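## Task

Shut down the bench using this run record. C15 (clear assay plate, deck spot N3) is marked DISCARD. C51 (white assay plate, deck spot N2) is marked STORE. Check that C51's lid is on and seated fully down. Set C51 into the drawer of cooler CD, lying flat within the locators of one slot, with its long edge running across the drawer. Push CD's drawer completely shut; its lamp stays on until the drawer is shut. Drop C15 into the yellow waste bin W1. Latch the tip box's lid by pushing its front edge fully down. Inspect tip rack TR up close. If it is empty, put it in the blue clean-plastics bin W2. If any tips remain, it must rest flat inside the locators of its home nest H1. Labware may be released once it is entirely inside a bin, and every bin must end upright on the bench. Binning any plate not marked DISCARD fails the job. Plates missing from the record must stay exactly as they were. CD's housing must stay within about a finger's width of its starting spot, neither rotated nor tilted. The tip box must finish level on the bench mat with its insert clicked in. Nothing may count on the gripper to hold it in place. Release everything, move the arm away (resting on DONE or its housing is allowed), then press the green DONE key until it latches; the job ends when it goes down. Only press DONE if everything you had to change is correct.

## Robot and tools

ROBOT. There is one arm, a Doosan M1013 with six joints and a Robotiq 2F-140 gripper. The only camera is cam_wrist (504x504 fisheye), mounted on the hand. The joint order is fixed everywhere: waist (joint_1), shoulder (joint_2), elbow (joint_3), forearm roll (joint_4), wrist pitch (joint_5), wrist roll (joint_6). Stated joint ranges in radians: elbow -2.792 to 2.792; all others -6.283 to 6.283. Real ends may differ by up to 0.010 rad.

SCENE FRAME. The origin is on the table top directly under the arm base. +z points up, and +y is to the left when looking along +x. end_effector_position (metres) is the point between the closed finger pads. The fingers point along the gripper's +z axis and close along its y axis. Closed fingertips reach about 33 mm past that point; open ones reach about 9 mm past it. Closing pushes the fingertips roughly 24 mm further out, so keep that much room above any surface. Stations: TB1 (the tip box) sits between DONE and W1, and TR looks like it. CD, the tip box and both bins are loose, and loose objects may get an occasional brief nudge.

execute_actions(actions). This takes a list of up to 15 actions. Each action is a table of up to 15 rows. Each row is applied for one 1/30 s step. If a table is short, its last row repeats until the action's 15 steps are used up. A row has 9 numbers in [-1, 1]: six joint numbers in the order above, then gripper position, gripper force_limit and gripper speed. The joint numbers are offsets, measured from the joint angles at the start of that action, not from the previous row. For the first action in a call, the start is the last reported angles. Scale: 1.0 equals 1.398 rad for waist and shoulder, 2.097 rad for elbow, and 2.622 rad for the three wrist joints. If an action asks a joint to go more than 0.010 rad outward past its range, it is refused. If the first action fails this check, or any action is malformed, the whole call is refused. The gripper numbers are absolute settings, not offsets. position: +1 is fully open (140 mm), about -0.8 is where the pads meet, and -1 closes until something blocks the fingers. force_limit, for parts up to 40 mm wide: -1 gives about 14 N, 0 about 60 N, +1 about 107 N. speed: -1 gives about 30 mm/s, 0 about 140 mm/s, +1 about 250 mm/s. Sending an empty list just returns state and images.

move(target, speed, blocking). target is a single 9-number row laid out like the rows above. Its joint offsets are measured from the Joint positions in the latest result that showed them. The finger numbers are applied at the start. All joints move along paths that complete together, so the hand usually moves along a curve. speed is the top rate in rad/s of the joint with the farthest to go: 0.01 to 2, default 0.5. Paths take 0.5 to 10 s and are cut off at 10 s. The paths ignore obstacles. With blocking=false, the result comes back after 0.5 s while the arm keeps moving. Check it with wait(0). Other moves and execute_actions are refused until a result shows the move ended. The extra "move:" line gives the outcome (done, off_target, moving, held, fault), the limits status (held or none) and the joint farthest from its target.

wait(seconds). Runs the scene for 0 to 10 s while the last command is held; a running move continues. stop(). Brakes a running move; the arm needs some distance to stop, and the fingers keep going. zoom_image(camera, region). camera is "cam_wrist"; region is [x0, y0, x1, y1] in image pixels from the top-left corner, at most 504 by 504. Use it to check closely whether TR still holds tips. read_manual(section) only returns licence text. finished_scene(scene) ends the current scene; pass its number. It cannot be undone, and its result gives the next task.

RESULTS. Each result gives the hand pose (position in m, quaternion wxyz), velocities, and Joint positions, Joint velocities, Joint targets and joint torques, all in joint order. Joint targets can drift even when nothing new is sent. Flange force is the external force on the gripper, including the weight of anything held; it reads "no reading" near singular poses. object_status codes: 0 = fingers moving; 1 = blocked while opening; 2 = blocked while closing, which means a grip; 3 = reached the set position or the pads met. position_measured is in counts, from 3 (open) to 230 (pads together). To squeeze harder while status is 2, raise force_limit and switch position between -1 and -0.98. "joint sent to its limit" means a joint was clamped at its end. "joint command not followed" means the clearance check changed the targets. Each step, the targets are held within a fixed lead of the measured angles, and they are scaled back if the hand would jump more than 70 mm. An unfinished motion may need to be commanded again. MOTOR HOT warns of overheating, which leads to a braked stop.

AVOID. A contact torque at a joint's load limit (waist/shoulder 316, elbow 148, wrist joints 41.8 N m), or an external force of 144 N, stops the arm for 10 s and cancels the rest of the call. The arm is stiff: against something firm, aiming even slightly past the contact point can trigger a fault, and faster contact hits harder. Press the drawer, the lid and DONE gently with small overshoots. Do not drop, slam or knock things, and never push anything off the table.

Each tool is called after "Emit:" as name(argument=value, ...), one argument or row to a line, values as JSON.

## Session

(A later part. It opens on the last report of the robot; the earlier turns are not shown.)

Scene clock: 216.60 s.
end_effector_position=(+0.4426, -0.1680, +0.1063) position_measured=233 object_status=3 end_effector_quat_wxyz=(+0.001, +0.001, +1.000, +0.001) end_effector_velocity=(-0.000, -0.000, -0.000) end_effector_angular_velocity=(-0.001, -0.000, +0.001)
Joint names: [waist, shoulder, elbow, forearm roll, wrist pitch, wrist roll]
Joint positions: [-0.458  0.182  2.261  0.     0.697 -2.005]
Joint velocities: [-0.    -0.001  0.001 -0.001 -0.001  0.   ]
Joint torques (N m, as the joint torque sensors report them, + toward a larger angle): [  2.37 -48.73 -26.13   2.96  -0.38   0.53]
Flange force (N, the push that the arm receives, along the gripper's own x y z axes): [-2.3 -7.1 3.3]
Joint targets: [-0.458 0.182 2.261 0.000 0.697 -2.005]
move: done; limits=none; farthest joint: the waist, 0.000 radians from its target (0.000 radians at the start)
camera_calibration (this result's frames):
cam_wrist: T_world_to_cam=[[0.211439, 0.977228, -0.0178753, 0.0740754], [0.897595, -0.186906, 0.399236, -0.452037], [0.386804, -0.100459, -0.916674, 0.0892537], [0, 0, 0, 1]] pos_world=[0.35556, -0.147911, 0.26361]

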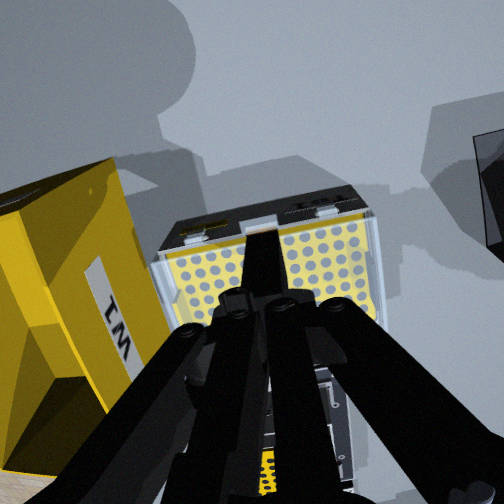

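Emit:
move(
  target=[0,-0.034,-0.01,0,0.026,0,-1,0,0],
  speed=0.1,
)

Emit:
move(
  target=[0.0701,0.2114,-0.1717,0,0.0253,0.0286,0.6,-0.3,0],
  speed=0.4,
)

Emit:
zoom_image(
  camera="cam_wrist",
  region=[120,90,400,370],
)

Scene clock: 224.73 s.
end_effector_position=(+0.4420, -0.1678, +0.1365) position_measured=233 object_status=3 end_effector_quat_wxyz=(+0.001, +0.001, +1.000, +0.001) end_effector_velocity=(-0.000, -0.000, +0.001) end_effector_angular_velocity=(+0.000, +0.000, -0.001)
Joint names: [waist, shoulder, elbow, forearm roll, wrist pitch, wrist roll]
Joint positions: [-0.458  0.134  2.24   0.     0.765 -2.005]
Joint velocities: [-0.001 -0.002 -0.     0.     0.002 -0.   ]
Joint torques (N m, as the joint torque sensors report them, + toward a larger angle): [  2.73 -46.31 -28.45   3.23  -0.46   0.52]
Flange force (N, the push that the arm receives, along the gripper's own x y z axes): [-2.5 -8.2 3.6]
Joint targets: [-0.458 0.134 2.240 0.000 0.766 -2.005]
move: done; limits=none; farthest joint: the waist, 0.000 radians from its target (0.000 radians at the start)
camera_calibration (this result's frames):
cam_wrist: T_world_to_cam=[[0.211427, 0.977229, -0.0179279, 0.0745609], [0.897474, -0.186842, 0.399537, -0.463579], [0.38709, -0.100563, -0.916542, 0.117016], [0, 0, 0, 1]] pos_world=[0.354991, -0.147712, 0.293803]

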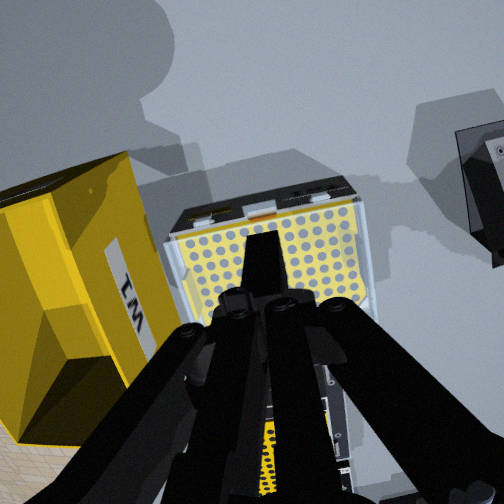

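Scene clock: 226.10 s.
end_effector_position=(+0.6449, -0.1900, +0.1118) position_measured=53 object_status=3 end_effector_quat_wxyz=(+0.001, -0.010, +1.000, +0.001) end_effector_velocity=(-0.000, -0.000, -0.000) end_effector_angular_velocity=(+0.001, +0.001, -0.001)
Joint names: [waist, shoulder, elbow, forearm roll, wrist pitch, wrist roll]
Joint positions: [-0.36   0.43   1.88   0.     0.832 -1.93 ]
Joint velocities: [-0.     0.001 -0.     0.     0.001  0.   ]
Joint torques (N m, as the joint torque sensors report them, + toward a larger angle): [  2.8  -76.52 -29.64   3.37  -0.43   0.65]
Flange force (N, the push that the arm receives, along the gripper's own x y z axes): [-3.6 -6.4 1.2]
Joint targets: [-0.360 0.430 1.880 0.000 0.832 -1.930]
move: done; limits=none; farthest joint: the waist, 0.000 radians from its target (0.098 radians at the start)
camera_calibration (this result's frames):
cam_wrist: T_world_to_cam=[[0.188816, 0.981856, -0.0175425, 0.0682946], [0.90218, -0.166383, 0.39798, -0.63892], [0.38784, -0.0909712, -0.917227, 0.015009], [0, 0, 0, 1]] pos_world=[0.557705, -0.171995, 0.269242]

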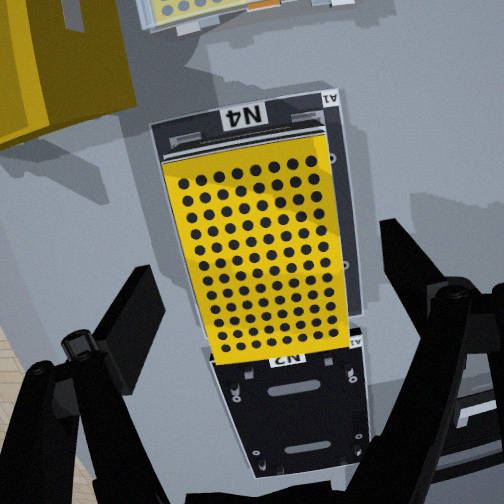

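Region (120, 90, 400, 370) of cam_wrist's 504x504 image, scaled by 1.800, with more detail than that image has.

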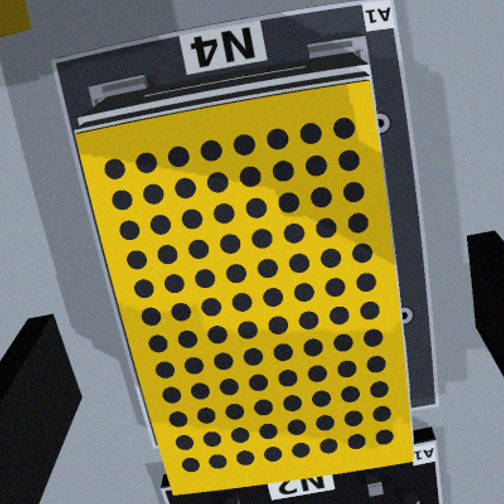

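Emit:
move(
  target=[-0.002,0.0319,0.0027,0,-0.0193,0.01,0.6,-0.3,0],
  speed=0.06,
)

Emit:
move(
  target=[0,0,0,0,0,0,-1,-0.3,-0.6],
)

Scene clock: 233.17 s.
end_effector_position=(+0.6497, -0.1936, +0.0795) position_measured=53 object_status=3 end_effector_quat_wxyz=(+0.001, +0.004, +1.000, +0.001) end_effector_velocity=(-0.000, -0.001, -0.002) end_effector_angular_velocity=(-0.000, +0.001, -0.000)
Joint names: [waist, shoulder, elbow, forearm roll, wrist pitch, wrist roll]
Joint positions: [-0.363  0.474  1.886  0.     0.781 -1.904]
Joint velocities: [-0.001  0.003  0.    -0.001 -0.002  0.001]
Joint torques (N m, as the joint torque sensors report them, + toward a larger angle): [  3.11 -79.24 -29.13   3.28  -0.67   0.61]
Flange force (N, the push that the arm receives, along the gripper's own x y z axes): [-2.5 -6.4 2.0]
Joint targets: [-0.363 0.474 1.886 0.000 0.781 -1.904]
move: done; limits=none; farthest joint: the waist, 0.000 radians from its target (0.003 radians at the start)
camera_calibration (this result's frames):
cam_wrist: T_world_to_cam=[[0.217201, 0.975969, -0.0175737, 0.0507932], [0.896871, -0.192427, 0.398238, -0.632542], [0.385287, -0.102259, -0.917114, -0.0173233], [0, 0, 0, 1]] pos_world=[0.562951, -0.173062, 0.236908]

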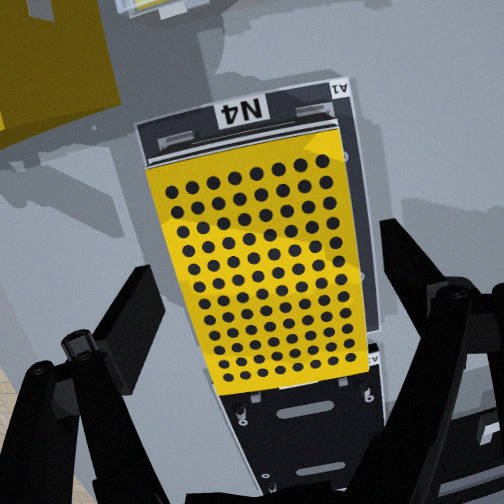

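Scene clock: 233.80 s.
end_effector_position=(+0.6497, -0.1935, +0.0795) position_measured=103 object_status=2 end_effector_quat_wxyz=(+0.001, +0.004, +1.000, +0.001) end_effector_velocity=(+0.000, -0.001, +0.001) end_effector_angular_velocity=(-0.002, -0.000, +0.002)
Joint names: [waist, shoulder, elbow, forearm roll, wrist pitch, wrist roll]
Joint positions: [-0.363  0.474  1.886  0.001  0.781 -1.904]
Joint velocities: [ 0.    -0.001 -0.001 -0.002  0.001  0.   ]
Joint torques (N m, as the joint torque sensors report them, + toward a larger angle): [-14.56 -49.44 -22.27  -4.09  -6.94   0.81]
Flange force (N, the push that the arm receives, along the gripper's own x y z axes): [4.9 22.9 -48.0]
Joint targets: [-0.363 0.474 1.886 0.000 0.781 -1.904]
move: done; limits=none; farthest joint: the forearm roll, 0.001 radians from its target (0.000 radians at the start)
camera_calibration (this result's frames):
cam_wrist: T_world_to_cam=[[0.217393, 0.97593, -0.0173541, 0.0505489], [0.89682, -0.19269, 0.398226, -0.632552], [0.385297, -0.102135, -0.917123, -0.017314], [0, 0, 0, 1]] pos_world=[0.562968, -0.172987, 0.236897]

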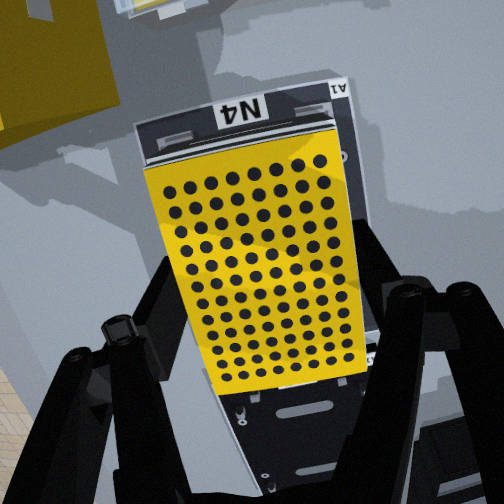

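Emit:
move(
  target=[0.001,-0.01,-0.0026,0,0.0074,0,-0.98,-0.3,-0.6],
  speed=0.03,
)

Emit:
move(
  target=[0,-0.081,-0.0345,0,0.0708,0,-0.98,-0.3,-0.6],
  speed=0.3,
)

Emit:
move(
  target=[0.6356,-0.1336,0.068,0,0.0171,0.3367,-0.98,-0.3,-0.6],
  speed=0.6,
)

Scene clock: 239.60 s.
end_effector_position=(+0.6499, -0.1926, +0.0911) position_measured=104 object_status=2 end_effector_quat_wxyz=(+0.001, +0.004, +1.000, +0.001) end_effector_velocity=(+0.000, -0.000, +0.000) end_effector_angular_velocity=(-0.001, -0.001, +0.000)
Joint names: [waist, shoulder, elbow, forearm roll, wrist pitch, wrist roll]
Joint positions: [-0.361  0.46   1.88   0.001  0.801 -1.904]
Joint velocities: [-0.    -0.    -0.    -0.    -0.001 -0.   ]
Joint torques (N m, as the joint torque sensors report them, + toward a larger angle): [  2.75 -79.42 -29.49   3.28  -0.58   0.47]
Flange force (N, the push that the arm receives, along the gripper's own x y z axes): [-4.1 -6.0 2.9]
Joint targets: [-0.361 0.460 1.880 0.001 0.801 -1.904]
move: done; limits=none; farthest joint: the waist, 0.000 radians from its target (0.001 radians at the start)
camera_calibration (this result's frames):
cam_wrist: T_world_to_cam=[[0.216016, 0.976235, -0.0173573, 0.0507727], [0.89708, -0.19142, 0.398253, -0.637069], [0.385466, -0.1016, -0.917111, -0.00665787], [0, 0, 0, 1]] pos_world=[0.563101, -0.172191, 0.24849]

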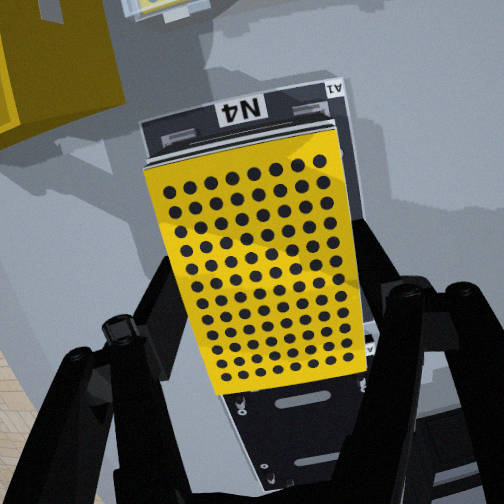

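Scene clock: 240.63 s.
end_effector_position=(+0.6501, -0.1928, +0.1993) position_measured=104 object_status=2 end_effector_quat_wxyz=(+0.001, +0.003, +1.000, +0.001) end_effector_velocity=(-0.000, -0.000, +0.001) end_effector_angular_velocity=(+0.000, +0.002, -0.000)
Joint names: [waist, shoulder, elbow, forearm roll, wrist pitch, wrist roll]
Joint positions: [-0.361  0.347  1.808  0.001  0.986 -1.904]
Joint velocities: [-0.    -0.    -0.001 -0.     0.003  0.   ]
Joint torques (N m, as the joint torque sensors report them, + toward a larger angle): [  2.99 -74.95 -34.43   3.74  -0.57   0.57]
Flange force (N, the push that the arm receives, along the gripper's own x y z axes): [-5.9 -7.0 3.5]
Joint targets: [-0.361 0.347 1.808 0.001 0.986 -1.904]
move: done; limits=none; farthest joint: the waist, 0.000 radians from its target (0.000 radians at the start)
camera_calibration (this result's frames):
cam_wrist: T_world_to_cam=[[0.215932, 0.976256, -0.0172313, 0.0528907], [0.897101, -0.191396, 0.398219, -0.680431], [0.385466, -0.101447, -0.917129, 0.0925281], [0, 0, 0, 1]] pos_world=[0.563328, -0.17248, 0.356732]

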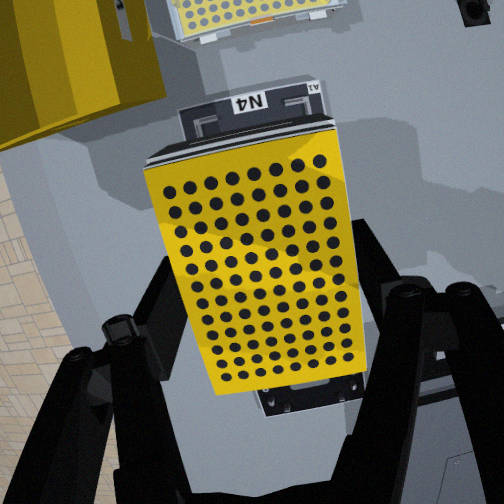

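Scene clock: 242.63 s.
end_effector_position=(+0.4749, +0.3313, +0.2498) position_measured=104 object_status=2 end_effector_quat_wxyz=(+0.000, +0.000, +1.000, +0.001) end_effector_velocity=(-0.000, +0.001, -0.000) end_effector_angular_velocity=(+0.000, -0.000, +0.000)
Joint names: [waist, shoulder, elbow, forearm roll, wrist pitch, wrist roll]
Joint positions: [ 0.527  0.16   1.951  0.001  1.031 -1.021]
Joint velocities: [ 0.002  0.001 -0.     0.    -0.001  0.001]
Joint torques (N m, as the joint torque sensors report them, + toward a larger angle): [  2.67 -55.98 -35.37   3.99  -0.38   0.46]
Flange force (N, the push that the arm receives, along the gripper's own x y z axes): [-8.7 -0.8 2.5]
Joint targets: [0.528 0.160 1.951 0.001 1.031 -1.021]
move: done; limits=none; farthest joint: the waist, 0.000 radians from its target (0.889 radians at the start)
camera_calibration (this result's frames):
cam_wrist: T_world_to_cam=[[0.210042, 0.977532, -0.0177043, -0.417584], [0.898683, -0.185906, 0.39725, -0.445427], [0.385034, -0.0993499, -0.91754, 0.259203], [0, 0, 0, 1]] pos_world=[0.388207, 0.351146, 0.407382]

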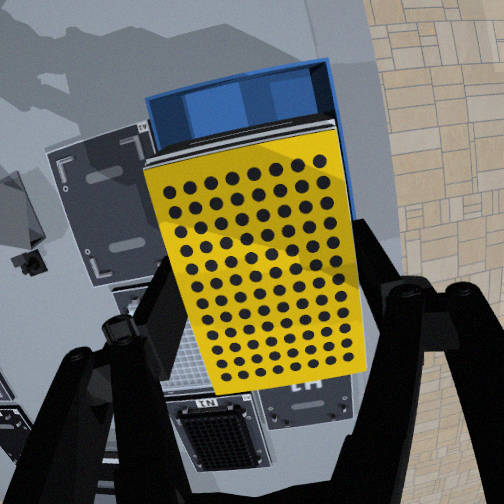

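Emit:
move(
  target=[0,0.1156,0.0625,0,-0.1118,0,-0.98,-0.3,-0.6],
  speed=0.15,
)

Emit:
move(
  target=[0,0,0,0,0,0,0.3,-0.8,0],
)

Emit:
move(
  target=[0,-0.024,-0.0075,0,0.0188,0,0.2,-0.8,0],
  speed=0.05,
)

Scene clock: 250.63 s.
end_effector_position=(+0.4700, +0.3283, +0.0999) position_measured=104 object_status=2 end_effector_quat_wxyz=(+0.000, +0.001, +1.000, +0.001) end_effector_velocity=(-0.000, -0.001, +0.000) end_effector_angular_velocity=(+0.001, -0.001, -0.001)
Joint names: [waist, shoulder, elbow, forearm roll, wrist pitch, wrist roll]
Joint positions: [ 0.527  0.322  2.082  0.001  0.738 -1.021]
Joint velocities: [-0.001 -0.002  0.002  0.    -0.001  0.   ]
Joint torques (N m, as the joint torque sensors report them, + toward a larger angle): [  2.61 -64.64 -27.58   3.04  -0.41   0.67]
Flange force (N, the push that the arm receives, along the gripper's own x y z axes): [-7.6 -1.7 3.9]
Joint targets: [0.527 0.322 2.082 0.001 0.738 -1.021]
move: done; limits=none; farthest joint: the waist, 0.000 radians from its target (0.001 radians at the start)
camera_calibration (this result's frames):
cam_wrist: T_world_to_cam=[[0.210222, 0.977497, -0.017525, -0.416428], [0.898483, -0.186101, 0.397611, -0.381853], [0.385402, -0.0993325, -0.917387, 0.122993], [0, 0, 0, 1]] pos_world=[0.383229, 0.348211, 0.257363]

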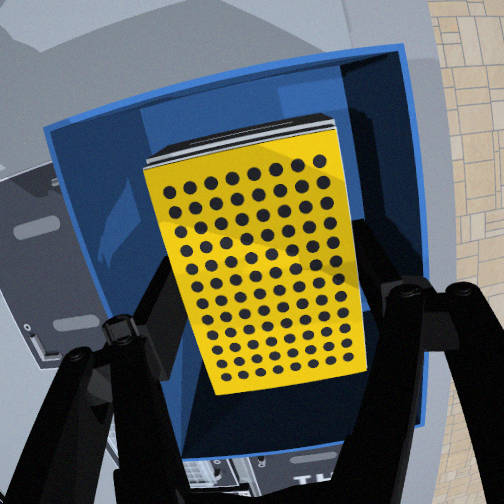

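Scene clock: 251.13 s.
end_effector_position=(+0.4700, +0.3283, +0.0999) position_measured=91 object_status=3 end_effector_quat_wxyz=(+0.000, +0.001, +1.000, +0.001) end_effector_velocity=(+0.000, +0.000, +0.001) end_effector_angular_velocity=(+0.001, -0.002, +0.001)
Joint names: [waist, shoulder, elbow, forearm roll, wrist pitch, wrist roll]
Joint positions: [ 0.527  0.322  2.082  0.001  0.738 -1.021]
Joint velocities: [ 0.    -0.002 -0.    -0.    -0.    -0.   ]
Joint torques (N m, as the joint torque sensors report them, + toward a larger angle): [  2.8  -63.66 -27.65   3.06  -0.35   0.63]
Flange force (N, the push that the arm receives, along the gripper's own x y z axes): [-6.5 -2.5 2.5]
Joint targets: [0.527 0.322 2.082 0.001 0.738 -1.021]
move: done; limits=none; farthest joint: the waist, 0.000 radians from its target (0.000 radians at the start)
camera_calibration (this result's frames):
cam_wrist: T_world_to_cam=[[0.210222, 0.977497, -0.0175304, -0.416423], [0.898486, -0.186099, 0.397606, -0.381846], [0.385396, -0.0993362, -0.917389, 0.122988], [0, 0, 0, 1]] pos_world=[0.383225, 0.348208, 0.257352]

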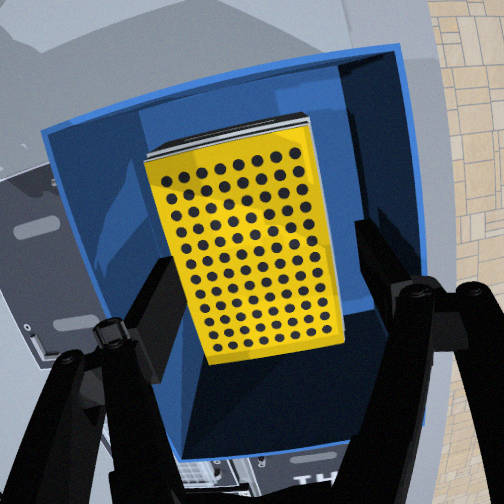

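Scene clock: 252.40 s.
end_effector_position=(+0.4700, +0.3284, +0.1251) position_measured=104 object_status=3 end_effector_quat_wxyz=(+0.000, +0.001, +1.000, +0.001) end_effector_velocity=(-0.000, +0.000, +0.000) end_effector_angular_velocity=(+0.000, -0.000, +0.001)
Joint names: [waist, shoulder, elbow, forearm roll, wrist pitch, wrist roll]
Joint positions: [ 0.527  0.289  2.066  0.001  0.787 -1.021]
Joint velocities: [ 0.001 -0.     0.     0.    -0.     0.   ]
Joint torques (N m, as the joint torque sensors report them, + toward a larger angle): [  2.8  -61.73 -28.96   3.26  -0.25   0.62]
Flange force (N, the push that the arm receives, along the gripper's own x y z axes): [-7.0 -2.2 2.6]
Joint targets: [0.527 0.289 2.066 0.001 0.787 -1.021]
move: done; limits=none; farthest joint: the waist, 0.000 radians from its target (0.000 radians at the start)
camera_calibration (this result's frames):
cam_wrist: T_world_to_cam=[[0.210195, 0.977502, -0.017519, -0.415982], [0.8985, -0.186082, 0.397581, -0.391917], [0.385376, -0.0993106, -0.9174, 0.146142], [0, 0, 0, 1]] pos_world=[0.383255, 0.348208, 0.282601]

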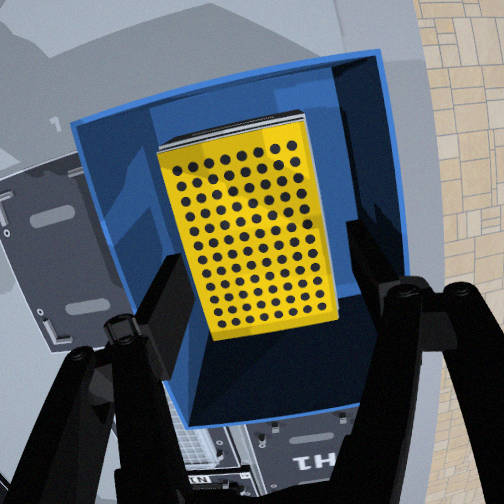

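Emit:
execute_actions(
  actions=[],
)

Scene clock: 267.00 s.
end_effector_position=(+0.4700, +0.3284, +0.1251) position_measured=104 object_status=3 end_effector_quat_wxyz=(+0.000, +0.001, +1.000, +0.001) end_effector_velocity=(-0.001, +0.000, +0.000) end_effector_angular_velocity=(+0.000, +0.001, -0.000)
Joint names: [waist, shoulder, elbow, forearm roll, wrist pitch, wrist roll]
Joint positions: [ 0.527  0.289  2.066  0.001  0.787 -1.021]
Joint velocities: [ 0.    -0.     0.     0.001  0.001 -0.   ]
Joint torques (N m, as the joint torque sensors report them, + toward a larger angle): [  2.57 -62.12 -29.47   3.3   -0.46   0.61]
Flange force (N, the push that the arm receives, along the gripper's own x y z axes): [-6.9 -1.9 3.7]
Joint targets: [0.527 0.289 2.066 0.001 0.787 -1.021]
camera_calibration (this result's frames):
cam_wrist: T_world_to_cam=[[0.210195, 0.977503, -0.0175108, -0.415985], [0.898496, -0.186084, 0.397589, -0.391931], [0.385386, -0.0993047, -0.917396, 0.146165], [0, 0, 0, 1]] pos_world=[0.383256, 0.348209, 0.282634]

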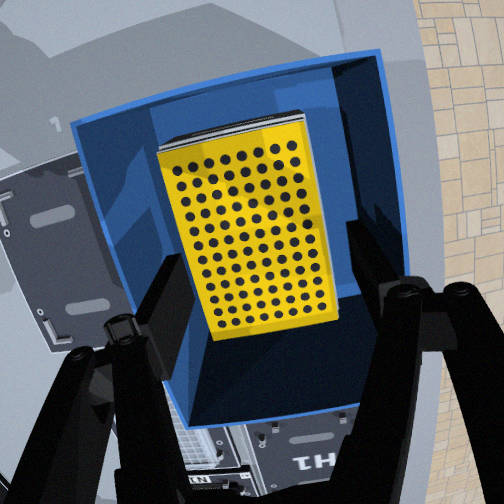

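Emit:
move(
  target=[0,-0.085,-0.0305,0,0.0694,0,0.2,0,0],
)

Emit:
move(
  target=[-0.230,0.1266,-0.0925,0,0.0065,-0.1236,0.4,0,0],
)

Emit:
move(
  target=[0,0.072,0.035,0,-0.0664,0,0.4,0,0],
  speed=0.3,
)

Scene clock: 271.63 s.
end_effector_position=(+0.4645, +0.3249, +0.2203) position_measured=104 object_status=3 end_effector_quat_wxyz=(+0.001, +0.000, +1.000, +0.001) end_effector_velocity=(+0.001, +0.000, +0.001) end_effector_angular_velocity=(+0.001, -0.000, -0.001)
Joint names: [waist, shoulder, elbow, forearm roll, wrist pitch, wrist roll]
Joint positions: [ 0.527  0.17   2.002  0.001  0.969 -1.021]
Joint velocities: [-0.    -0.    -0.001  0.001  0.001 -0.   ]
Joint torques (N m, as the joint torque sensors report them, + toward a larger angle): [  3.58 -56.59 -33.74   3.91  -0.45   0.59]
Flange force (N, the push that the arm receives, along the gripper's own x y z axes): [-11.3 -1.3 3.7]
Joint targets: [0.527 0.170 2.002 0.001 0.969 -1.021]
move: done; limits=none; farthest joint: the waist, 0.000 radians from its target (0.000 radians at the start)
camera_calibration (this result's frames):
cam_wrist: T_world_to_cam=[[0.210103, 0.977533, -0.016881, -0.409927], [0.898256, -0.186189, 0.398083, -0.425438], [0.385997, -0.098802, -0.917194, 0.234799], [0, 0, 0, 1]] pos_world=[0.377647, 0.344704, 0.377796]

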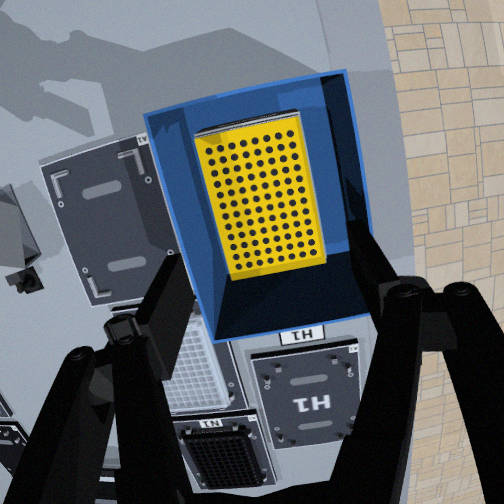

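Scene clock: 272.77 s.
end_effector_position=(+0.6518, +0.1866, +0.2003) position_measured=78 object_status=3 end_effector_quat_wxyz=(+0.001, -0.001, +1.000, +0.001) end_effector_velocity=(+0.000, -0.000, +0.000) end_effector_angular_velocity=(+0.000, -0.000, +0.000)
Joint names: [waist, shoulder, elbow, forearm roll, wrist pitch, wrist roll]
Joint positions: [ 0.206  0.347  1.808  0.001  0.986 -1.345]
Joint velocities: [-0.    -0.    -0.     0.    -0.    -0.001]
Joint torques (N m, as the joint torque sensors report them, + toward a larger angle): [  2.36 -74.37 -34.4    3.75  -0.38   0.59]
Flange force (N, the push that the arm receives, along the gripper's own x y z axes): [-7.8 -1.9 3.3]
Joint targets: [0.206 0.347 1.808 0.001 0.986 -1.345]
move: done; limits=none; farthest joint: the waist, 0.001 radians from its target (0.322 radians at the start)
camera_calibration (this result's frames):
cam_wrist: T_world_to_cam=[[0.207688, 0.978048, -0.0169644, -0.312904], [0.898607, -0.18391, 0.39835, -0.612161], [0.386485, -0.0979769, -0.917077, 0.129931], [0, 0, 0, 1]] pos_world=[0.564863, 0.206183, 0.357703]

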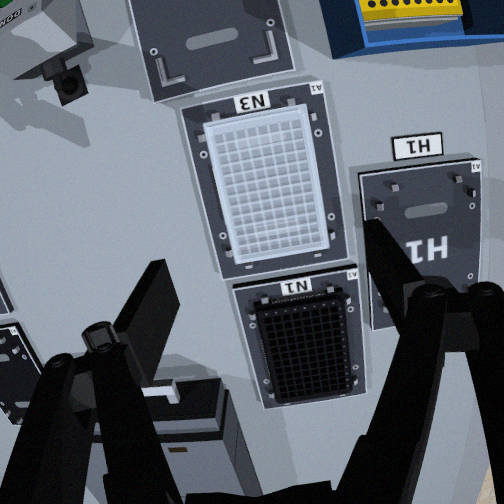

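Scene clock: 273.77 s.
end_effector_position=(+0.6492, +0.1861, +0.1001) position_measured=78 object_status=3 end_effector_quat_wxyz=(+0.001, -0.001, +1.000, +0.001) end_effector_velocity=(-0.001, -0.000, -0.001) end_effector_angular_velocity=(+0.000, +0.001, -0.000)
Joint names: [waist, shoulder, elbow, forearm roll, wrist pitch, wrist roll]
Joint positions: [ 0.206  0.447  1.881  0.001  0.812 -1.345]
Joint velocities: [ 0.     0.     0.002  0.001 -0.002 -0.   ]
Joint torques (N m, as the joint torque sensors report them, + toward a larger angle): [  2.55 -77.4  -29.77   3.31  -0.54   0.66]
Flange force (N, the push that the arm receives, along the gripper's own x y z axes): [-5.4 -3.2 1.6]
Joint targets: [0.206 0.447 1.881 0.001 0.812 -1.345]
move: done; limits=none; farthest joint: the waist, 0.000 radians from its target (0.000 radians at the start)
camera_calibration (this result's frames):
cam_wrist: T_world_to_cam=[[0.20778, 0.978028, -0.0170178, -0.313598], [0.898564, -0.183965, 0.398422, -0.569933], [0.386538, -0.0980756, -0.917044, 0.0390276], [0, 0, 0, 1]] pos_world=[0.562194, 0.205688, 0.257527]

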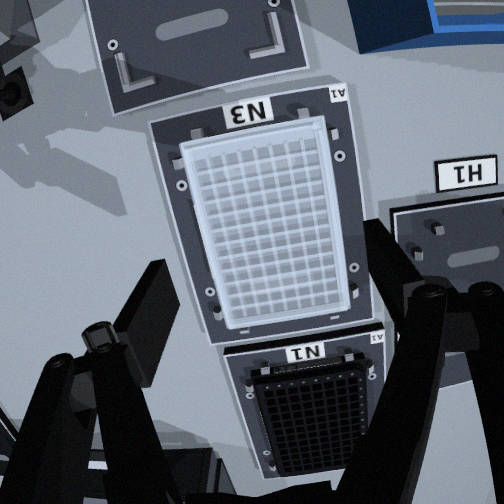

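Aligned.

Emit:
move(
  target=[0.001,0.0485,0.0105,0,-0.0343,0,0.4,0,0],
  speed=0.15,
)

Emit:
move(
  target=[0,0,0,0,0,0,-1,-0.3,-0.3],
)

Emit:
move(
  target=[0,-0.14,-0.058,0,0.121,0,-1,-0.3,-0.3],
  speed=0.3,
)

Scene clock: 279.57 s.
end_effector_position=(+0.6501, +0.1873, +0.0458) position_measured=78 object_status=3 end_effector_quat_wxyz=(+0.001, -0.001, +1.000, +0.001) end_effector_velocity=(-0.001, +0.000, -0.002) end_effector_angular_velocity=(-0.000, +0.003, +0.001)
Joint names: [waist, shoulder, elbow, forearm roll, wrist pitch, wrist roll]
Joint positions: [ 0.207  0.515  1.903  0.001  0.722 -1.345]
Joint velocities: [ 0.001  0.002  0.001  0.    -0.    -0.   ]
Joint torques (N m, as the joint torque sensors report them, + toward a larger angle): [  2.13 -82.12 -27.19   3.16  -0.35   0.59]
Flange force (N, the push that the arm receives, along the gripper's own x y z axes): [-6.0 -2.1 4.1]
Joint targets: [0.207 0.515 1.903 0.001 0.722 -1.345]
move: done; limits=none; farthest joint: the waist, 0.000 radians from its target (0.001 radians at the start)
camera_calibration (this result's frames):
cam_wrist: T_world_to_cam=[[0.20648, 0.978303, -0.0170133, -0.315156], [0.898756, -0.18276, 0.398542, -0.549309], [0.386785, -0.0975817, -0.916992, -0.0112547], [0, 0, 0, 1]] pos_world=[0.563122, 0.206828, 0.20324]

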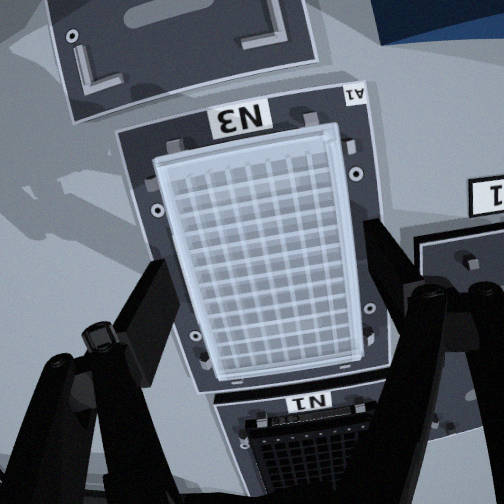

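Scene clock: 280.07 s.
end_effector_position=(+0.6501, +0.1874, +0.0458) position_measured=104 object_status=2 end_effector_quat_wxyz=(+0.001, -0.001, +1.000, +0.001) end_effector_velocity=(-0.000, -0.001, +0.000) end_effector_angular_velocity=(-0.001, +0.000, +0.001)
Joint names: [waist, shoulder, elbow, forearm roll, wrist pitch, wrist roll]
Joint positions: [ 0.207  0.515  1.903  0.001  0.722 -1.345]
Joint velocities: [-0.    -0.     0.    -0.002  0.001 -0.   ]
Joint torques (N m, as the joint torque sensors report them, + toward a larger angle): [ -0.76 -60.98 -18.72   1.53  -1.88   0.34]
Flange force (N, the push that the arm receives, along the gripper's own x y z axes): [-0.2 0.8 -28.3]
Joint targets: [0.207 0.515 1.903 0.001 0.722 -1.345]
move: done; limits=none; farthest joint: the waist, 0.000 radians from its target (0.000 radians at the start)
camera_calibration (this result's frames):
cam_wrist: T_world_to_cam=[[0.206461, 0.978307, -0.0169864, -0.31518], [0.898755, -0.182752, 0.39855, -0.549296], [0.3868, -0.0975516, -0.916989, -0.0112738], [0, 0, 0, 1]] pos_world=[0.563115, 0.206858, 0.20323]

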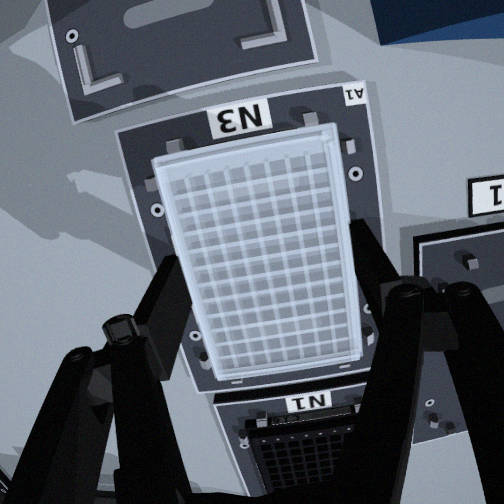

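Scene clock: 281.57 s.
end_effector_position=(+0.6514, +0.1875, +0.2312) position_measured=105 object_status=2 end_effector_quat_wxyz=(+0.001, -0.001, +1.000, +0.001) end_effector_velocity=(-0.000, -0.000, +0.001) end_effector_angular_velocity=(-0.001, +0.000, +0.001)
Joint names: [waist, shoulder, elbow, forearm roll, wrist pitch, wrist roll]
Joint positions: [ 0.207  0.319  1.782  0.001  1.039 -1.345]
Joint velocities: [ 0.001 -0.001 -0.001 -0.001  0.002 -0.   ]
Joint torques (N m, as the joint torque sensors report them, + toward a larger angle): [  2.69 -71.7  -36.14   3.94  -0.46   0.54]
Flange force (N, the push that the arm receives, along the gripper's own x y z axes): [-5.9 -3.4 2.4]
Joint targets: [0.207 0.319 1.782 0.001 1.039 -1.345]
move: done; limits=none; farthest joint: the waist, 0.000 radians from its target (0.000 radians at the start)
camera_calibration (this result's frames):
cam_wrist: T_world_to_cam=[[0.206275, 0.97835, -0.0167875, -0.312338], [0.898753, -0.182653, 0.398598, -0.624374], [0.386902, -0.0973087, -0.916972, 0.158134], [0, 0, 0, 1]] pos_world=[0.564403, 0.20692, 0.388635]

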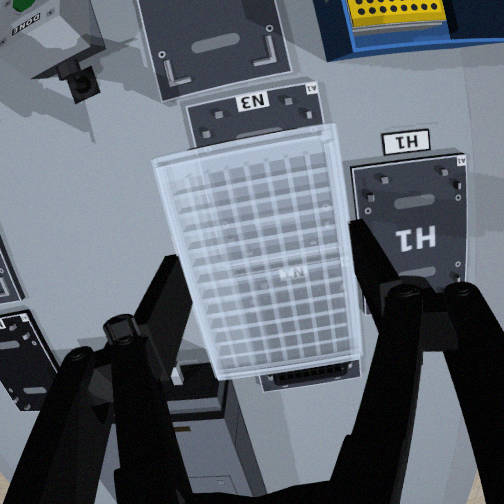

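Emit:
move(
  target=[0,-0.1066,0.105,0,-0.0267,0,-1,-0.3,-0.3],
)

Emit:
move(
  target=[-0.636,0,0,0,0,-0.3383,-1,-0.3,-0.3],
)

Emit:
move(
  target=[0,0.04,0.02,0,-0.0373,0,-1,-0.3,-0.3],
  speed=0.2,
)

Scene clock: 288.00 s.
end_effector_position=(+0.5431, +0.1622, +0.2198) position_measured=105 object_status=2 end_effector_quat_wxyz=(+0.001, -0.001, +1.000, +0.001) end_effector_velocity=(-0.002, -0.001, -0.001) end_effector_angular_velocity=(-0.002, +0.002, +0.001)
Joint names: [waist, shoulder, elbow, forearm roll, wrist pitch, wrist roll]
Joint positions: [ 0.207  0.17   2.002  0.001  0.969 -1.345]
Joint velocities: [ 0.    -0.     0.002 -0.001  0.001 -0.   ]
Joint torques (N m, as the joint torque sensors report them, + toward a larger angle): [  3.28 -56.6  -34.11   3.89  -0.47   0.49]
Flange force (N, the push that the arm receives, along the gripper's own x y z axes): [-9.2 -4.2 4.4]
Joint targets: [0.207 0.170 2.002 0.001 0.969 -1.345]
move: done; limits=none; farthest joint: the waist, 0.000 radians from its target (0.000 radians at the start)
camera_calibration (this result's frames):
cam_wrist: T_world_to_cam=[[0.206299, 0.978336, -0.0173199, -0.265357], [0.899205, -0.182574, 0.397613, -0.527139], [0.385837, -0.0976015, -0.91739, 0.187862], [0, 0, 0, 1]] pos_world=[0.456265, 0.181701, 0.377344]

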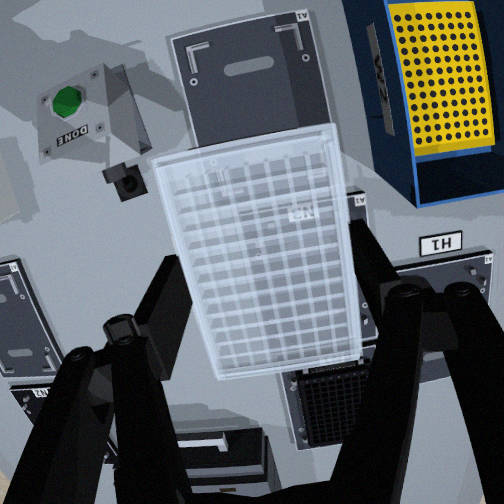

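Scene clock: 290.27 s.
end_effector_position=(+0.4683, -0.3197, +0.2190) position_measured=105 object_status=2 end_effector_quat_wxyz=(+0.001, -0.000, +1.000, +0.001) end_effector_velocity=(-0.001, -0.000, -0.000) end_effector_angular_velocity=(+0.000, +0.001, -0.000)
Joint names: [waist, shoulder, elbow, forearm roll, wrist pitch, wrist roll]
Joint positions: [-0.682  0.17   2.002  0.001  0.969 -2.232]
Joint velocities: [-0.001 -0.     0.001 -0.     0.001 -0.001]
Joint torques (N m, as the joint torque sensors report them, + toward a larger angle): [  2.14 -55.25 -33.76   3.74  -0.38   0.56]
Flange force (N, the push that the arm receives, along the gripper's own x y z axes): [-2.4 -6.9 2.4]
Joint targets: [-0.682 0.170 2.002 0.001 0.969 -2.232]
move: done; limits=none; farthest joint: the waist, 0.000 radians from its target (0.890 radians at the start)
camera_calibration (this result's frames):
cam_wrist: T_world_to_cam=[[0.208608, 0.977848, -0.0172135, 0.220313], [0.89853, -0.184677, 0.398168, -0.547967], [0.386169, -0.0985278, -0.917151, 0.168396], [0, 0, 0, 1]] pos_world=[0.381376, -0.300038, 0.37642]

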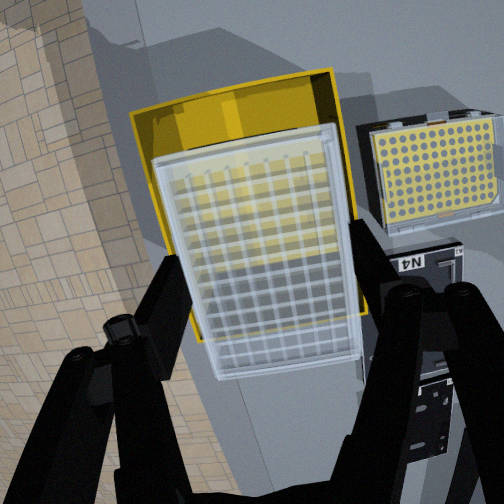

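Scene clock: 291.13 s.
end_effector_position=(+0.4690, -0.3202, +0.1687) position_measured=105 object_status=2 end_effector_quat_wxyz=(+0.001, -0.000, +1.000, +0.001) end_effector_velocity=(+0.001, -0.000, +0.001) end_effector_angular_velocity=(-0.003, -0.004, -0.000)
Joint names: [waist, shoulder, elbow, forearm roll, wrist pitch, wrist roll]
Joint positions: [-0.682  0.226  2.044  0.001  0.872 -2.232]
Joint velocities: [ 0.    -0.002 -0.     0.    -0.002  0.001]
Joint torques (N m, as the joint torque sensors report them, + toward a larger angle): [  2.65 -58.11 -31.59   3.7   -0.48   0.43]
Flange force (N, the push that the arm receives, along the gripper's own x y z axes): [-0.7 -6.7 1.9]
Joint targets: [-0.682 0.226 2.044 0.001 0.872 -2.232]
move: done; limits=none; farthest joint: the waist, 0.000 radians from its target (0.000 radians at the start)
camera_calibration (this result's frames):
cam_wrist: T_world_to_cam=[[0.20867, 0.977834, -0.0172313, 0.219718], [0.898547, -0.184735, 0.398103, -0.528687], [0.386096, -0.0985552, -0.917179, 0.121965], [0, 0, 0, 1]] pos_world=[0.382111, -0.300495, 0.326121]

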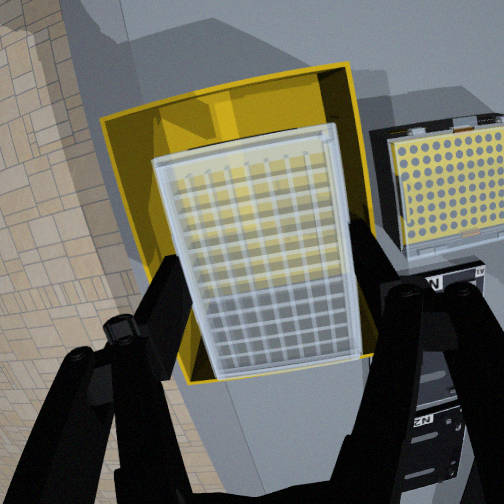

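Emit:
move(
  target=[-0.013,0,0,0,0,-0.007,-1,-0.3,-0.3],
  speed=0.2,
)

Emit:
move(
  target=[0,0.053,0.021,0,-0.045,0,-1,-0.3,-0.3],
  speed=0.15,
)

Scene clock: 298.37 s.
end_effector_position=(+0.4631, -0.3286, +0.1686) position_measured=105 object_status=2 end_effector_quat_wxyz=(+0.001, -0.000, +1.000, +0.001) end_effector_velocity=(-0.001, -0.000, -0.001) end_effector_angular_velocity=(+0.002, +0.001, -0.001)
Joint names: [waist, shoulder, elbow, forearm roll, wrist pitch, wrist roll]
Joint positions: [-0.7    0.226  2.044  0.001  0.872 -2.25 ]
Joint velocities: [-0.001  0.001  0.001  0.001  0.    -0.001]
Joint torques (N m, as the joint torque sensors report them, + toward a larger angle): [  3.51 -58.96 -31.27   3.42  -0.38   0.55]
Flange force (N, the push that the arm receives, along the gripper's own x y z axes): [-1.2 -9.4 3.7]
Joint targets: [-0.700 0.226 2.044 0.001 0.872 -2.250]
move: done; limits=none; farthest joint: the waist, 0.000 radians from its target (0.018 radians at the start)
camera_calibration (this result's frames):
cam_wrist: T_world_to_cam=[[0.208496, 0.977872, -0.0172194, 0.229283], [0.898585, -0.184581, 0.398088, -0.524901], [0.3861, -0.0984729, -0.917186, 0.123365], [0, 0, 0, 1]] pos_world=[0.376232, -0.308948, 0.326054]

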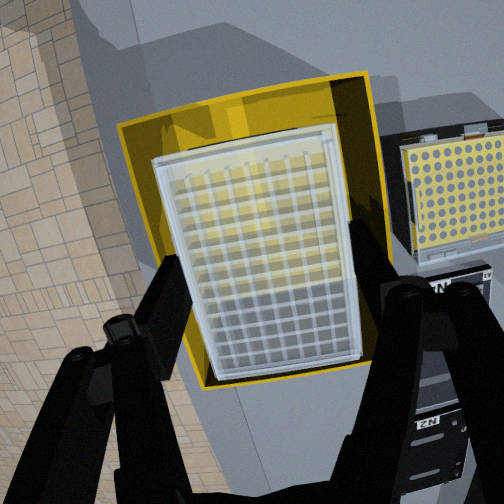

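Scene clock: 299.53 s.
end_effector_position=(+0.4623, -0.3279, +0.1088) position_measured=105 object_status=2 end_effector_quat_wxyz=(+0.001, -0.000, +1.000, +0.001) end_effector_velocity=(+0.000, +0.000, -0.001) end_effector_angular_velocity=(+0.000, -0.000, +0.000)
Joint names: [waist, shoulder, elbow, forearm roll, wrist pitch, wrist roll]
Joint positions: [-0.7    0.3    2.088  0.001  0.754 -2.25 ]
Joint velocities: [ 0.001  0.001 -0.     0.    -0.001  0.   ]
Joint torques (N m, as the joint torque sensors report them, + toward a larger angle): [  3.67 -62.7  -27.88   3.19  -0.26   0.72]
Flange force (N, the push that the arm receives, along the gripper's own x y z axes): [-0.3 -9.5 4.0]
Joint targets: [-0.700 0.300 2.088 0.001 0.754 -2.250]
move: done; limits=none; farthest joint: the waist, 0.000 radians from its target (0.000 radians at the start)
camera_calibration (this result's frames):
cam_wrist: T_world_to_cam=[[0.208542, 0.977862, -0.0172086, 0.227639], [0.898639, -0.184643, 0.397938, -0.500257], [0.385951, -0.0984509, -0.917251, 0.0689532], [0, 0, 0, 1]] pos_world=[0.375466, -0.308181, 0.266236]

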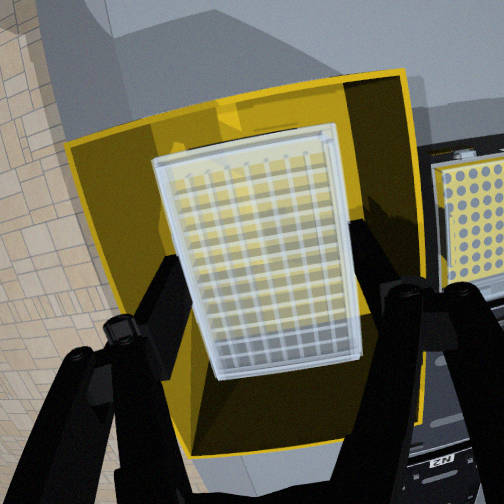

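Emit:
move(
  target=[0,0,0,0,0,0,0.36,0,1],
)

Emit:
move(
  target=[0,-0.093,-0.041,0,0.0824,0,0.36,0,1],
  speed=0.3,
)

Emit:
move(
  target=[0.4886,-0.13,0.12,0,-0.0267,0.2605,-1,0,0],
)

Emit:
move(
  target=[0,0.0356,0.0307,0,-0.0435,0,-1,0,0],
  speed=0.2,
)

Scene clock: 305.67 s.
end_effector_position=(+0.4623, -0.3278, +0.1087) position_measured=84 object_status=3 end_effector_quat_wxyz=(+0.001, -0.000, +1.000, +0.001) end_effector_velocity=(-0.001, +0.000, -0.000) end_effector_angular_velocity=(+0.002, +0.001, -0.002)
Joint names: [waist, shoulder, elbow, forearm roll, wrist pitch, wrist roll]
Joint positions: [-0.7    0.3    2.088  0.001  0.754 -2.25 ]
Joint velocities: [-0.001 -0.     0.002  0.001  0.001 -0.   ]
Joint torques (N m, as the joint torque sensors report them, + toward a larger angle): [  3.8  -63.   -27.98   3.19  -0.4    0.58]
Flange force (N, the push that the arm receives, along the gripper's own x y z axes): [0.2 -9.4 4.1]
Joint targets: [-0.700 0.300 2.088 0.001 0.754 -2.250]
move: done; limits=none; farthest joint: the waist, 0.000 radians from its target (0.000 radians at the start)
camera_calibration (this result's frames):
cam_wrist: T_world_to_cam=[[0.208559, 0.977859, -0.0171967, 0.227623], [0.898644, -0.184666, 0.397916, -0.500243], [0.38593, -0.0984426, -0.917261, 0.0689339], [0, 0, 0, 1]] pos_world=[0.375464, -0.308175, 0.266199]

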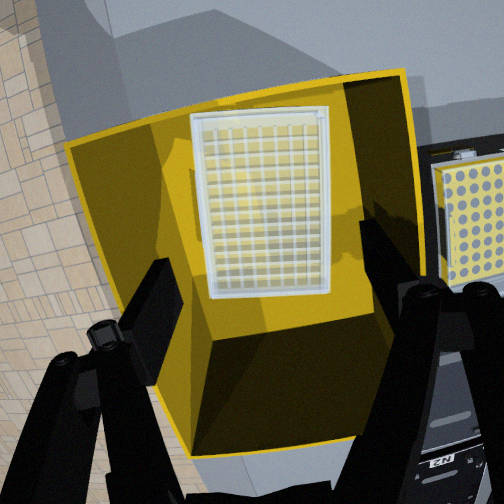

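Scene clock: 306.83 s.
end_effector_position=(+0.4623, -0.3281, +0.2189) position_measured=84 object_status=3 end_effector_quat_wxyz=(+0.001, -0.000, +1.000, +0.001) end_effector_velocity=(-0.000, +0.001, +0.000) end_effector_angular_velocity=(-0.000, +0.001, +0.001)
Joint names: [waist, shoulder, elbow, forearm roll, wrist pitch, wrist roll]
Joint positions: [-0.7    0.17   2.002  0.001  0.97  -2.25 ]
Joint velocities: [ 0.001 -0.001  0.    -0.001  0.002  0.   ]
Joint torques (N m, as the joint torque sensors report them, + toward a larger angle): [  3.88 -55.75 -34.09   3.89  -0.23   0.59]
Flange force (N, the push that the arm receives, along the gripper's own x y z axes): [0.1 -9.3 3.1]
Joint targets: [-0.700 0.170 2.002 0.001 0.970 -2.250]
move: done; limits=none; farthest joint: the waist, 0.000 radians from its target (0.000 radians at the start)
camera_calibration (this result's frames):
cam_wrist: T_world_to_cam=[[0.208432, 0.977888, -0.0170812, 0.229812], [0.898652, -0.184593, 0.397933, -0.544128], [0.385981, -0.0982922, -0.917255, 0.169988], [0, 0, 0, 1]] pos_world=[0.375469, -0.308464, 0.376374]

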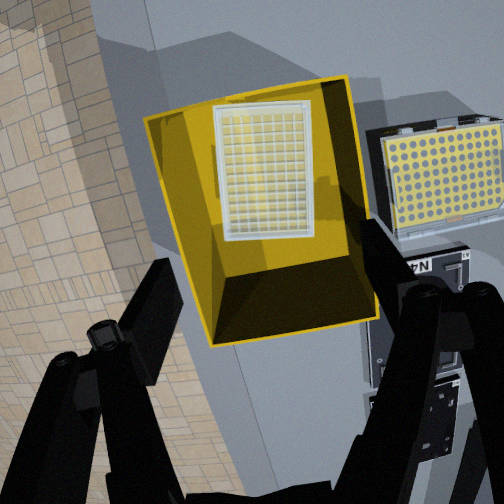

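Scene clock: 308.67 s.
end_effector_position=(+0.4302, +0.0367, +0.1970) position_measured=233 object_status=3 end_effector_quat_wxyz=(+0.000, -0.000, +1.000, +0.001) end_effector_velocity=(-0.001, +0.000, -0.001) end_effector_angular_velocity=(-0.001, +0.003, +0.001)
Joint names: [waist, shoulder, elbow, forearm roll, wrist pitch, wrist roll]
Joint positions: [-0.017 -0.011  2.254  0.001  0.9   -1.567]
Joint velocities: [ 0.001  0.001  0.001 -0.001  0.001  0.001]
Joint torques (N m, as the joint torque sensors report them, + toward a larger angle): [  1.67 -34.48 -32.15   3.62  -0.32   0.41]
Flange force (N, the push that the arm receives, along the gripper's own x y z axes): [-6.3 -4.4 3.5]
Joint targets: [-0.017 -0.011 2.254 0.001 0.900 -1.567]
move: done; limits=none; farthest joint: the waist, 0.000 radians from its target (0.683 radians at the start)
camera_calibration (this result's frames):
cam_wrist: T_world_to_cam=[[0.208254, 0.977922, -0.0173098, -0.120502], [0.898855, -0.184379, 0.397572, -0.439225], [0.385603, -0.0983549, -0.917408, 0.198334], [0, 0, 0, 1]] pos_world=[0.343417, 0.0563649, 0.354491]

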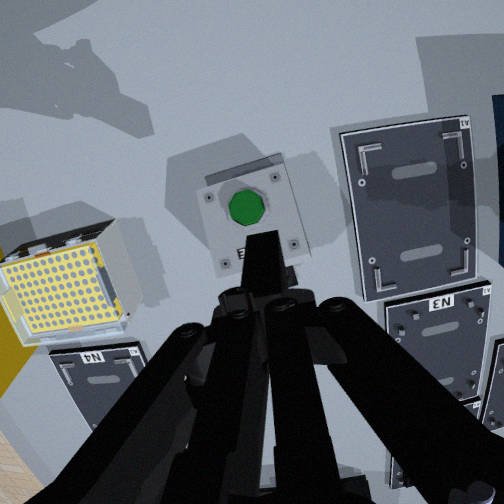

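Scene clock: 309.63 s.
end_effector_position=(+0.4186, +0.0367, +0.1490) position_measured=233 object_status=3 end_effector_quat_wxyz=(+0.000, -0.000, +1.000, +0.001) end_effector_velocity=(-0.001, +0.000, -0.001) end_effector_angular_velocity=(+0.000, +0.002, -0.000)
Joint names: [waist, shoulder, elbow, forearm roll, wrist pitch, wrist roll]
Joint positions: [-0.017  0.038  2.318  0.001  0.786 -1.567]
Joint velocities: [-0.     0.001  0.001  0.001  0.    -0.   ]
Joint torques (N m, as the joint torque sensors report them, + toward a larger angle): [  2.81 -36.48 -28.42   3.2   -0.53   0.58]
Flange force (N, the push that the arm receives, along the gripper's own x y z axes): [-6.7 -7.5 2.6]
Joint targets: [-0.017 0.038 2.318 0.001 0.786 -1.567]
move: done; limits=none; farthest joint: the waist, 0.000 radians from its target (0.000 radians at the start)
camera_calibration (this result's frames):
cam_wrist: T_world_to_cam=[[0.20833, 0.977904, -0.0173895, -0.118946], [0.89888, -0.184427, 0.397493, -0.409737], [0.385503, -0.098441, -0.91744, 0.158822], [0, 0, 0, 1]] pos_world=[0.331858, 0.0563857, 0.306509]

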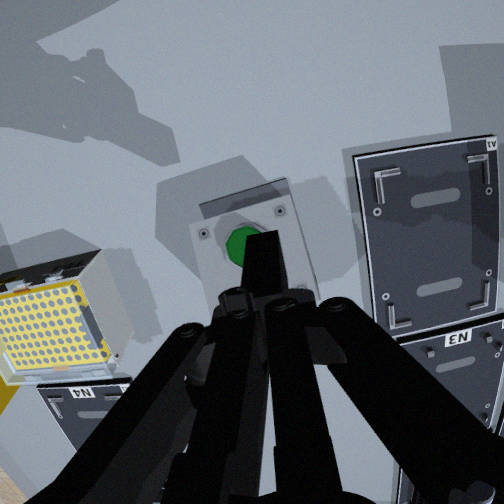

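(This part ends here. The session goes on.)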